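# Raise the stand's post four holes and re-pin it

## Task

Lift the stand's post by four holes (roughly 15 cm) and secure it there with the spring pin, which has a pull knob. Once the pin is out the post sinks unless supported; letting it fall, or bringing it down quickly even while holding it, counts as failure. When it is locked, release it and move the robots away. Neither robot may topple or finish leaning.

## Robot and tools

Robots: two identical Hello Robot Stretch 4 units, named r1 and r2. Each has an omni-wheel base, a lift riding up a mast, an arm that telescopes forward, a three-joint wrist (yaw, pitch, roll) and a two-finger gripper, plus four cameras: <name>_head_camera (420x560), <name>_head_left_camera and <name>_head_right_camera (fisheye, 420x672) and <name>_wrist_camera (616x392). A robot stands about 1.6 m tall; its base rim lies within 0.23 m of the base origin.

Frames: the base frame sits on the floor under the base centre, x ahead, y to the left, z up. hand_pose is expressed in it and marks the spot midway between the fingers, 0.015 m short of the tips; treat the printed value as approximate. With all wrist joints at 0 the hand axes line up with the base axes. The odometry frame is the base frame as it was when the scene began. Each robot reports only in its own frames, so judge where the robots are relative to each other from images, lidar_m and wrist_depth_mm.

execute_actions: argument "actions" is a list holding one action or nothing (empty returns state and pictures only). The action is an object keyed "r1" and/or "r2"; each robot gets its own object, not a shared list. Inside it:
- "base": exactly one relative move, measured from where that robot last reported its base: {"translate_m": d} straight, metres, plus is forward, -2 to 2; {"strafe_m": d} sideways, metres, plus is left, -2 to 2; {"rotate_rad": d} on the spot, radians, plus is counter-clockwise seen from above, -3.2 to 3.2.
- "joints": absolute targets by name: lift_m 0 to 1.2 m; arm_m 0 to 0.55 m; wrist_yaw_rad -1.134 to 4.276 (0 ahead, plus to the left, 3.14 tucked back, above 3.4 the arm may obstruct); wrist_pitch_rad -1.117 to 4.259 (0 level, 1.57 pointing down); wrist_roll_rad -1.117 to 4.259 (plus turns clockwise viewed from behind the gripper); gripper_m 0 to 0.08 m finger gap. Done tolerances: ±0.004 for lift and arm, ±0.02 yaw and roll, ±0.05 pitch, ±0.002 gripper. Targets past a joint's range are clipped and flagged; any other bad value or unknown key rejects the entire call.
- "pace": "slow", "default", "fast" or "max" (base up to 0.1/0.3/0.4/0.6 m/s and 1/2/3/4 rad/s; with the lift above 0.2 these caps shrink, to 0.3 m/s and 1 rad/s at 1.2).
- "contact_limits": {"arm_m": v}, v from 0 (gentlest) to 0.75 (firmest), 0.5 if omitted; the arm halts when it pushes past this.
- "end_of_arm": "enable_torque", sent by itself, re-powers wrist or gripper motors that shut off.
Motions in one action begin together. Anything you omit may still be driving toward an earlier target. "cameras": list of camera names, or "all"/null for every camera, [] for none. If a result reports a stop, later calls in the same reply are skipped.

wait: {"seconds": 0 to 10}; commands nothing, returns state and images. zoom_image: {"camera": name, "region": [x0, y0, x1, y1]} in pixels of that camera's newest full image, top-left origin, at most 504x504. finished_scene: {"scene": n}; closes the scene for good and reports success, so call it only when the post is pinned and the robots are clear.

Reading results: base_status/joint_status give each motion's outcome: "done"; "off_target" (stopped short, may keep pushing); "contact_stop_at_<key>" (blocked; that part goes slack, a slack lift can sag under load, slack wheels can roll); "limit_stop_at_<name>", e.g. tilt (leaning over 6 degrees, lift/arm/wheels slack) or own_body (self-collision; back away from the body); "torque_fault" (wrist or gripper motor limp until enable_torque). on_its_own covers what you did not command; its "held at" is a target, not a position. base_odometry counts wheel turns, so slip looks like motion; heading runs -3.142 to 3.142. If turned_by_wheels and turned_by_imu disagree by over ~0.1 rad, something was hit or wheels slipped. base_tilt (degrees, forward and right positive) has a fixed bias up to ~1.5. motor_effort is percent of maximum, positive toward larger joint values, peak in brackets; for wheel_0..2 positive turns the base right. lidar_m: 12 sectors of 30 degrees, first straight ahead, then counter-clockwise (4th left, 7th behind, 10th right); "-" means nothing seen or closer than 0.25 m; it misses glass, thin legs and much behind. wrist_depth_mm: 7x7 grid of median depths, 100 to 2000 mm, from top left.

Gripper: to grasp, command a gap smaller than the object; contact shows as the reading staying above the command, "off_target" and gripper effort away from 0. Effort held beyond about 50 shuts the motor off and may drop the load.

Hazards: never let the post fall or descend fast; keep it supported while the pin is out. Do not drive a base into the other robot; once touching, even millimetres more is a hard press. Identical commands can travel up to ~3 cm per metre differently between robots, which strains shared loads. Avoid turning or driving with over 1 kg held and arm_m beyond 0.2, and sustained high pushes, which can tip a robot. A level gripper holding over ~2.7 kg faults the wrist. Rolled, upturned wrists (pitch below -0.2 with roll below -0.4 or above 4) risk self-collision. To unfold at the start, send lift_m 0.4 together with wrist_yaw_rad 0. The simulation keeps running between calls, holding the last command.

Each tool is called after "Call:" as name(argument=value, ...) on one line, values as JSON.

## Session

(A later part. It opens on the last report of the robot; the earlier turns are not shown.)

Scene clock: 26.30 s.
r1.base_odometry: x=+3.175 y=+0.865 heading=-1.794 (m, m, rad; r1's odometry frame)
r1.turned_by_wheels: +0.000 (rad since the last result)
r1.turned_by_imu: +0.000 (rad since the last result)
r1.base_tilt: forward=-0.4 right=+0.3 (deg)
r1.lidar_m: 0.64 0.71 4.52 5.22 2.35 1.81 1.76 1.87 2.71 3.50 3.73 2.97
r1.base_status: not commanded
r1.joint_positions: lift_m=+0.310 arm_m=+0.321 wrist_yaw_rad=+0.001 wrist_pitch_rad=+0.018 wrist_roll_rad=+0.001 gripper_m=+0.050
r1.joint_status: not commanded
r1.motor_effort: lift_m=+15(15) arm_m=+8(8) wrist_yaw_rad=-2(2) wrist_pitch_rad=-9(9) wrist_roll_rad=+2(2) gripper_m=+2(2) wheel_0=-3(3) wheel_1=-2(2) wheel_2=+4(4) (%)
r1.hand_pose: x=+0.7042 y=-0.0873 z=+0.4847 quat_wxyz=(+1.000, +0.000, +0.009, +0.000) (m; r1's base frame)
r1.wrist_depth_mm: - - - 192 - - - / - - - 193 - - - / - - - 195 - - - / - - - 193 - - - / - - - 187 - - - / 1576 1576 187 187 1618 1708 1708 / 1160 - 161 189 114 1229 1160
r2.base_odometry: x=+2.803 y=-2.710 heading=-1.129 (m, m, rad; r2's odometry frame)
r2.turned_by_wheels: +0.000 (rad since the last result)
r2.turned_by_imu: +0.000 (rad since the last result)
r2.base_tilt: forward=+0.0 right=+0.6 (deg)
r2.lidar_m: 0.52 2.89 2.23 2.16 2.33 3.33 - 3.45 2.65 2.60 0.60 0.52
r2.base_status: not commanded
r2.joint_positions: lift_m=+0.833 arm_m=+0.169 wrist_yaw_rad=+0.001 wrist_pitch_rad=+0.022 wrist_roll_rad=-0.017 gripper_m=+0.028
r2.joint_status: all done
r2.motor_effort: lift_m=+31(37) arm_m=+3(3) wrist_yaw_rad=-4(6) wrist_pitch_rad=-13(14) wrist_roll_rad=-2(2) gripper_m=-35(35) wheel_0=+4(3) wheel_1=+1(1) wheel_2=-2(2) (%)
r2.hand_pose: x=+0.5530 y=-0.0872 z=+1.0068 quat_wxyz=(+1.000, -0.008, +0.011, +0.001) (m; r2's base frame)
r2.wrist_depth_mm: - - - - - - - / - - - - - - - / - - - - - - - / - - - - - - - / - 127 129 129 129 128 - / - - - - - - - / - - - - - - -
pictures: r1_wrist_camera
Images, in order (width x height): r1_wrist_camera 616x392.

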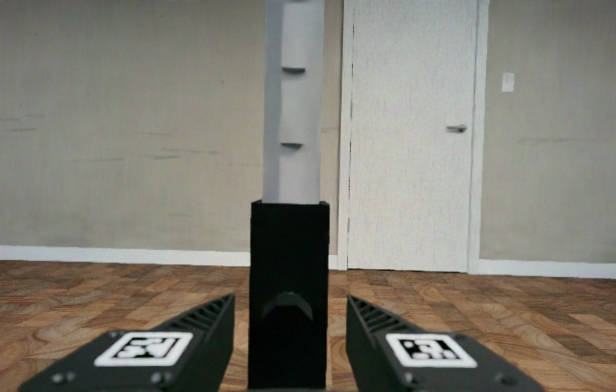

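Call:
execute_actions(actions=[{"r2": {"joints": {"lift_m": 0.828}, "pace": "slow"}}], cameras=["r1_wrist_camera"])

Scene clock: 27.00 s.
r1.base_odometry: x=+3.175 y=+0.865 heading=-1.794 (m, m, rad; r1's odometry frame)
r1.turned_by_wheels: +0.000 (rad since the last result)
r1.turned_by_imu: +0.000 (rad since the last result)
r1.base_tilt: forward=-0.5 right=+0.3 (deg)
r1.lidar_m: 0.65 0.72 4.51 5.22 2.39 1.83 1.76 1.88 2.71 3.49 3.71 2.99
r1.base_status: not commanded
r1.joint_positions: lift_m=+0.310 arm_m=+0.321 wrist_yaw_rad=+0.001 wrist_pitch_rad=+0.018 wrist_roll_rad=+0.001 gripper_m=+0.050
r1.joint_status: not commanded
r1.motor_effort: lift_m=+16(15) arm_m=+8(8) wrist_yaw_rad=-2(3) wrist_pitch_rad=-9(11) wrist_roll_rad=+1(0) gripper_m=+1(1) wheel_0=-3(3) wheel_1=-2(2) wheel_2=+3(3) (%)
r1.hand_pose: x=+0.7042 y=-0.0873 z=+0.4847 quat_wxyz=(+1.000, +0.000, +0.009, +0.000) (m; r1's base frame)
r1.wrist_depth_mm: - - - 191 - - - / - - - 192 - - - / - - - 193 - - - / - - - 193 - - - / - - - 187 - - - / 1537 1537 187 187 1618 1661 1708 / 1160 - 161 189 114 1205 1182
r2.base_odometry: x=+2.803 y=-2.710 heading=-1.129 (m, m, rad; r2's odometry frame)
r2.turned_by_wheels: +0.000 (rad since the last result)
r2.turned_by_imu: +0.000 (rad since the last result)
r2.base_tilt: forward=+0.0 right=+0.6 (deg)
r2.lidar_m: 0.52 2.89 2.21 2.17 2.30 3.32 - 3.45 2.65 2.60 0.60 0.52
r2.base_status: not commanded
r2.joint_positions: lift_m=+0.828 arm_m=+0.169 wrist_yaw_rad=+0.001 wrist_pitch_rad=+0.021 wrist_roll_rad=-0.016 gripper_m=+0.028
r2.joint_status: all done
r2.motor_effort: lift_m=+16(32) arm_m=+3(3) wrist_yaw_rad=-3(5) wrist_pitch_rad=-10(13) wrist_roll_rad=-3(3) gripper_m=-35(35) wheel_0=+3(3) wheel_1=+1(1) wheel_2=-2(2) (%)
r2.hand_pose: x=+0.5530 y=-0.0873 z=+1.0023 quat_wxyz=(+1.000, -0.008, +0.010, +0.000) (m; r2's base frame)
r2.wrist_depth_mm: - - - - - - - / - - - - - - - / - - - - - - - / - - - - - - - / - 126 128 129 129 128 - / - - - - - - - / - - - - - - -
pictures: r1_wrist_camera
Images, in order (width x height): r1_wrist_camera 616x392.

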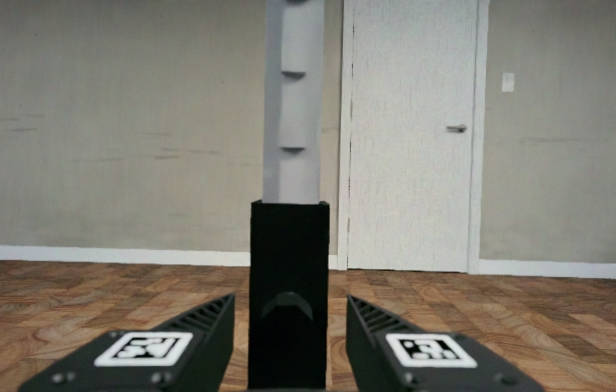

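The post is seated on the pin. Releasing now.

Call:
execute_actions(actions=[{"r1": {"joints": {"arm_m": 0.2}, "pace": "fast"}, "r2": {"joints": {"gripper_m": 0.055}}}], cameras=["r1_wrist_camera","r2_wrist_camera"])

Scene clock: 28.27 s.
r1.base_odometry: x=+3.175 y=+0.865 heading=-1.794 (m, m, rad; r1's odometry frame)
r1.turned_by_wheels: +0.000 (rad since the last result)
r1.turned_by_imu: +0.000 (rad since the last result)
r1.base_tilt: forward=-0.4 right=+0.3 (deg)
r1.lidar_m: 0.66 0.73 4.55 5.22 2.36 1.82 1.76 1.88 2.70 3.50 3.71 2.98
r1.base_status: not commanded
r1.joint_positions: lift_m=+0.310 arm_m=+0.201 wrist_yaw_rad=+0.000 wrist_pitch_rad=+0.018 wrist_roll_rad=+0.001 gripper_m=+0.050
r1.joint_status: all done
r1.motor_effort: lift_m=+16(15) arm_m=-8(8) wrist_yaw_rad=+0(1) wrist_pitch_rad=-10(9) wrist_roll_rad=+0(1) gripper_m=+1(2) wheel_0=-3(3) wheel_1=-2(2) wheel_2=+4(3) (%)
r1.hand_pose: x=+0.5849 y=-0.0874 z=+0.4847 quat_wxyz=(+1.000, +0.000, +0.009, +0.000) (m; r1's base frame)
r1.wrist_depth_mm: - - - - - - - / - - - - - - - / - - - - - - - / - - - 317 - - - / - - - 304 - - - / 1537 1537 1464 306 1661 1661 1808 / 1160 - 161 309 114 1229 1160
r2.base_odometry: x=+2.803 y=-2.710 heading=-1.129 (m, m, rad; r2's odometry frame)
r2.turned_by_wheels: +0.000 (rad since the last result)
r2.turned_by_imu: +0.000 (rad since the last result)
r2.base_tilt: forward=+0.0 right=+0.6 (deg)
r2.lidar_m: 0.51 2.89 2.21 2.16 2.33 3.33 - 3.44 2.66 2.60 0.61 0.54
r2.base_status: not commanded
r2.joint_positions: lift_m=+0.828 arm_m=+0.169 wrist_yaw_rad=+0.000 wrist_pitch_rad=+0.020 wrist_roll_rad=-0.017 gripper_m=+0.055
r2.joint_status: all done
r2.motor_effort: lift_m=+16(16) arm_m=+3(3) wrist_yaw_rad=-3(3) wrist_pitch_rad=-8(9) wrist_roll_rad=+0(4) gripper_m=+1(34) wheel_0=+3(3) wheel_1=+1(1) wheel_2=-2(2) (%)
r2.hand_pose: x=+0.5530 y=-0.0873 z=+1.0023 quat_wxyz=(+1.000, -0.009, +0.010, +0.000) (m; r2's base frame)
r2.wrist_depth_mm: - - - - - - - / - - - - - - - / - - - - - - - / - - - - - - - / - 127 129 131 131 131 - / - - - - - - - / - - - - - - -
pictures: r1_wrist_camera, r2_wrist_camera
Images, in order (width x height): r1_wrist_camera 616x392, r2_wrist_camera 616x392.

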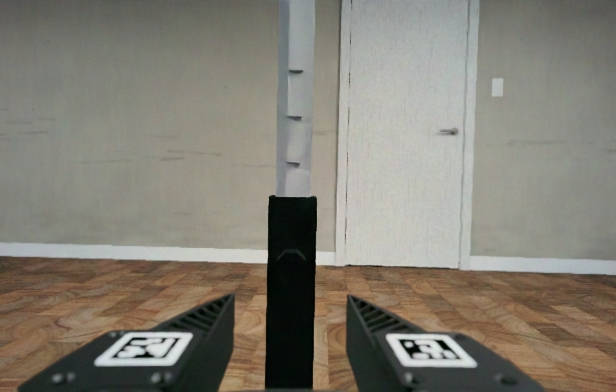

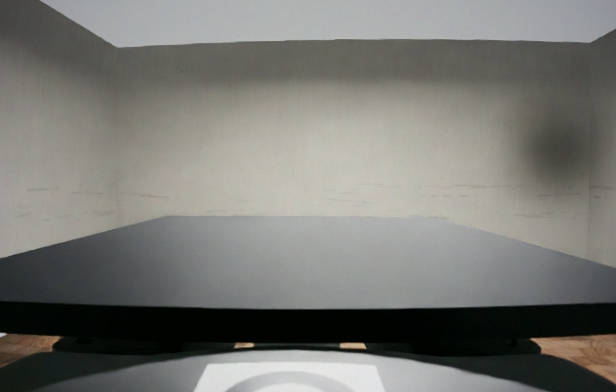

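Call:
execute_actions(actions=[{"r1": {"base": {"translate_m": -0.4}, "joints": {"arm_m": 0.005}, "pace": "fast"}, "r2": {"base": {"translate_m": -0.5}, "joints": {"arm_m": 0.005, "lift_m": 0.81}, "pace": "fast"}}], cameras=["r1_head_camera","r2_head_camera"])

Scene clock: 31.07 s.
r1.base_odometry: x=+3.264 y=+1.255 heading=-1.795 (m, m, rad; r1's odometry frame)
r1.turned_by_wheels: +0.000 (rad since the last result)
r1.turned_by_imu: -0.002 (rad since the last result)
r1.base_tilt: forward=-0.6 right=+0.3 (deg)
r1.lidar_m: 1.07 1.24 1.50 4.31 1.87 1.41 1.32 1.41 2.07 3.46 3.68 3.41
r1.base_status: done
r1.joint_positions: lift_m=+0.310 arm_m=+0.006 wrist_yaw_rad=+0.000 wrist_pitch_rad=+0.017 wrist_roll_rad=+0.001 gripper_m=+0.050
r1.joint_status: all done
r1.motor_effort: lift_m=+15(15) arm_m=-8(9) wrist_yaw_rad=+1(1) wrist_pitch_rad=-8(8) wrist_roll_rad=+1(2) gripper_m=+1(1) wheel_0=-1(8) wheel_1=-2(8) wheel_2=-3(14) (%)
r1.hand_pose: x=+0.3899 y=-0.0874 z=+0.4847 quat_wxyz=(+1.000, +0.000, +0.009, +0.000) (m; r1's base frame)
r1.wrist_depth_mm: - - - - - - - / - - - - - - - / - - - - - - - / - - - - - - - / - - - - - - - / 1576 1576 1464 1618 1618 1708 1708 / 1160 - 161 1138 114 1229 1182
r2.base_odometry: x=+2.590 y=-2.258 heading=-1.130 (m, m, rad; r2's odometry frame)
r2.turned_by_wheels: +0.000 (rad since the last result)
r2.turned_by_imu: +0.001 (rad since the last result)
r2.base_tilt: forward=+0.0 right=+0.6 (deg)
r2.lidar_m: 0.96 2.90 2.27 2.21 2.36 3.40 - 3.40 2.63 2.56 1.36 1.34
r2.base_status: done
r2.joint_positions: lift_m=+0.810 arm_m=+0.006 wrist_yaw_rad=+0.000 wrist_pitch_rad=+0.020 wrist_roll_rad=-0.018 gripper_m=+0.055
r2.joint_status: all done
r2.motor_effort: lift_m=+17(19) arm_m=-4(7) wrist_yaw_rad=-2(2) wrist_pitch_rad=-7(8) wrist_roll_rad=+0(0) gripper_m=+1(1) wheel_0=-4(7) wheel_1=-1(7) wheel_2=-1(15) (%)
r2.hand_pose: x=+0.3893 y=-0.0874 z=+0.9844 quat_wxyz=(+1.000, -0.009, +0.010, +0.000) (m; r2's base frame)
r2.wrist_depth_mm: - - - - - - - / - - - - - - - / - - - - - - - / - - - - - - - / - - - - - - - / - - 150 - 142 - - / - - - - - - -
pictures: r1_head_camera, r2_head_camera
Images, in order (width x height): r1_head_camera 420x560, r2_head_camera 420x560.

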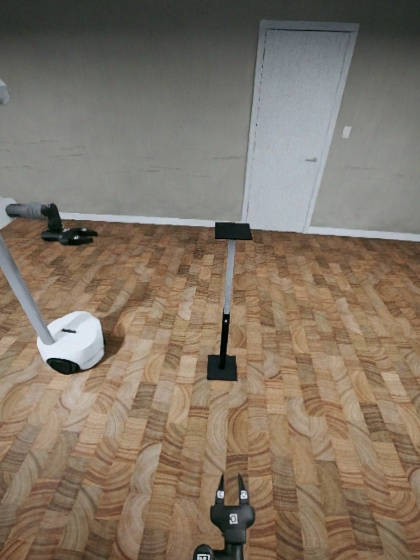

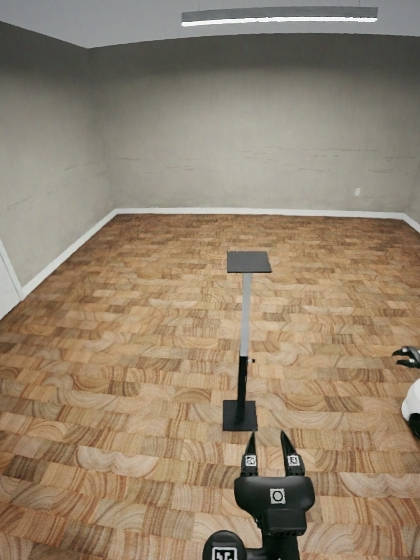

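Call:
finished_scene(scene=2)

The scene is finished: the task was done.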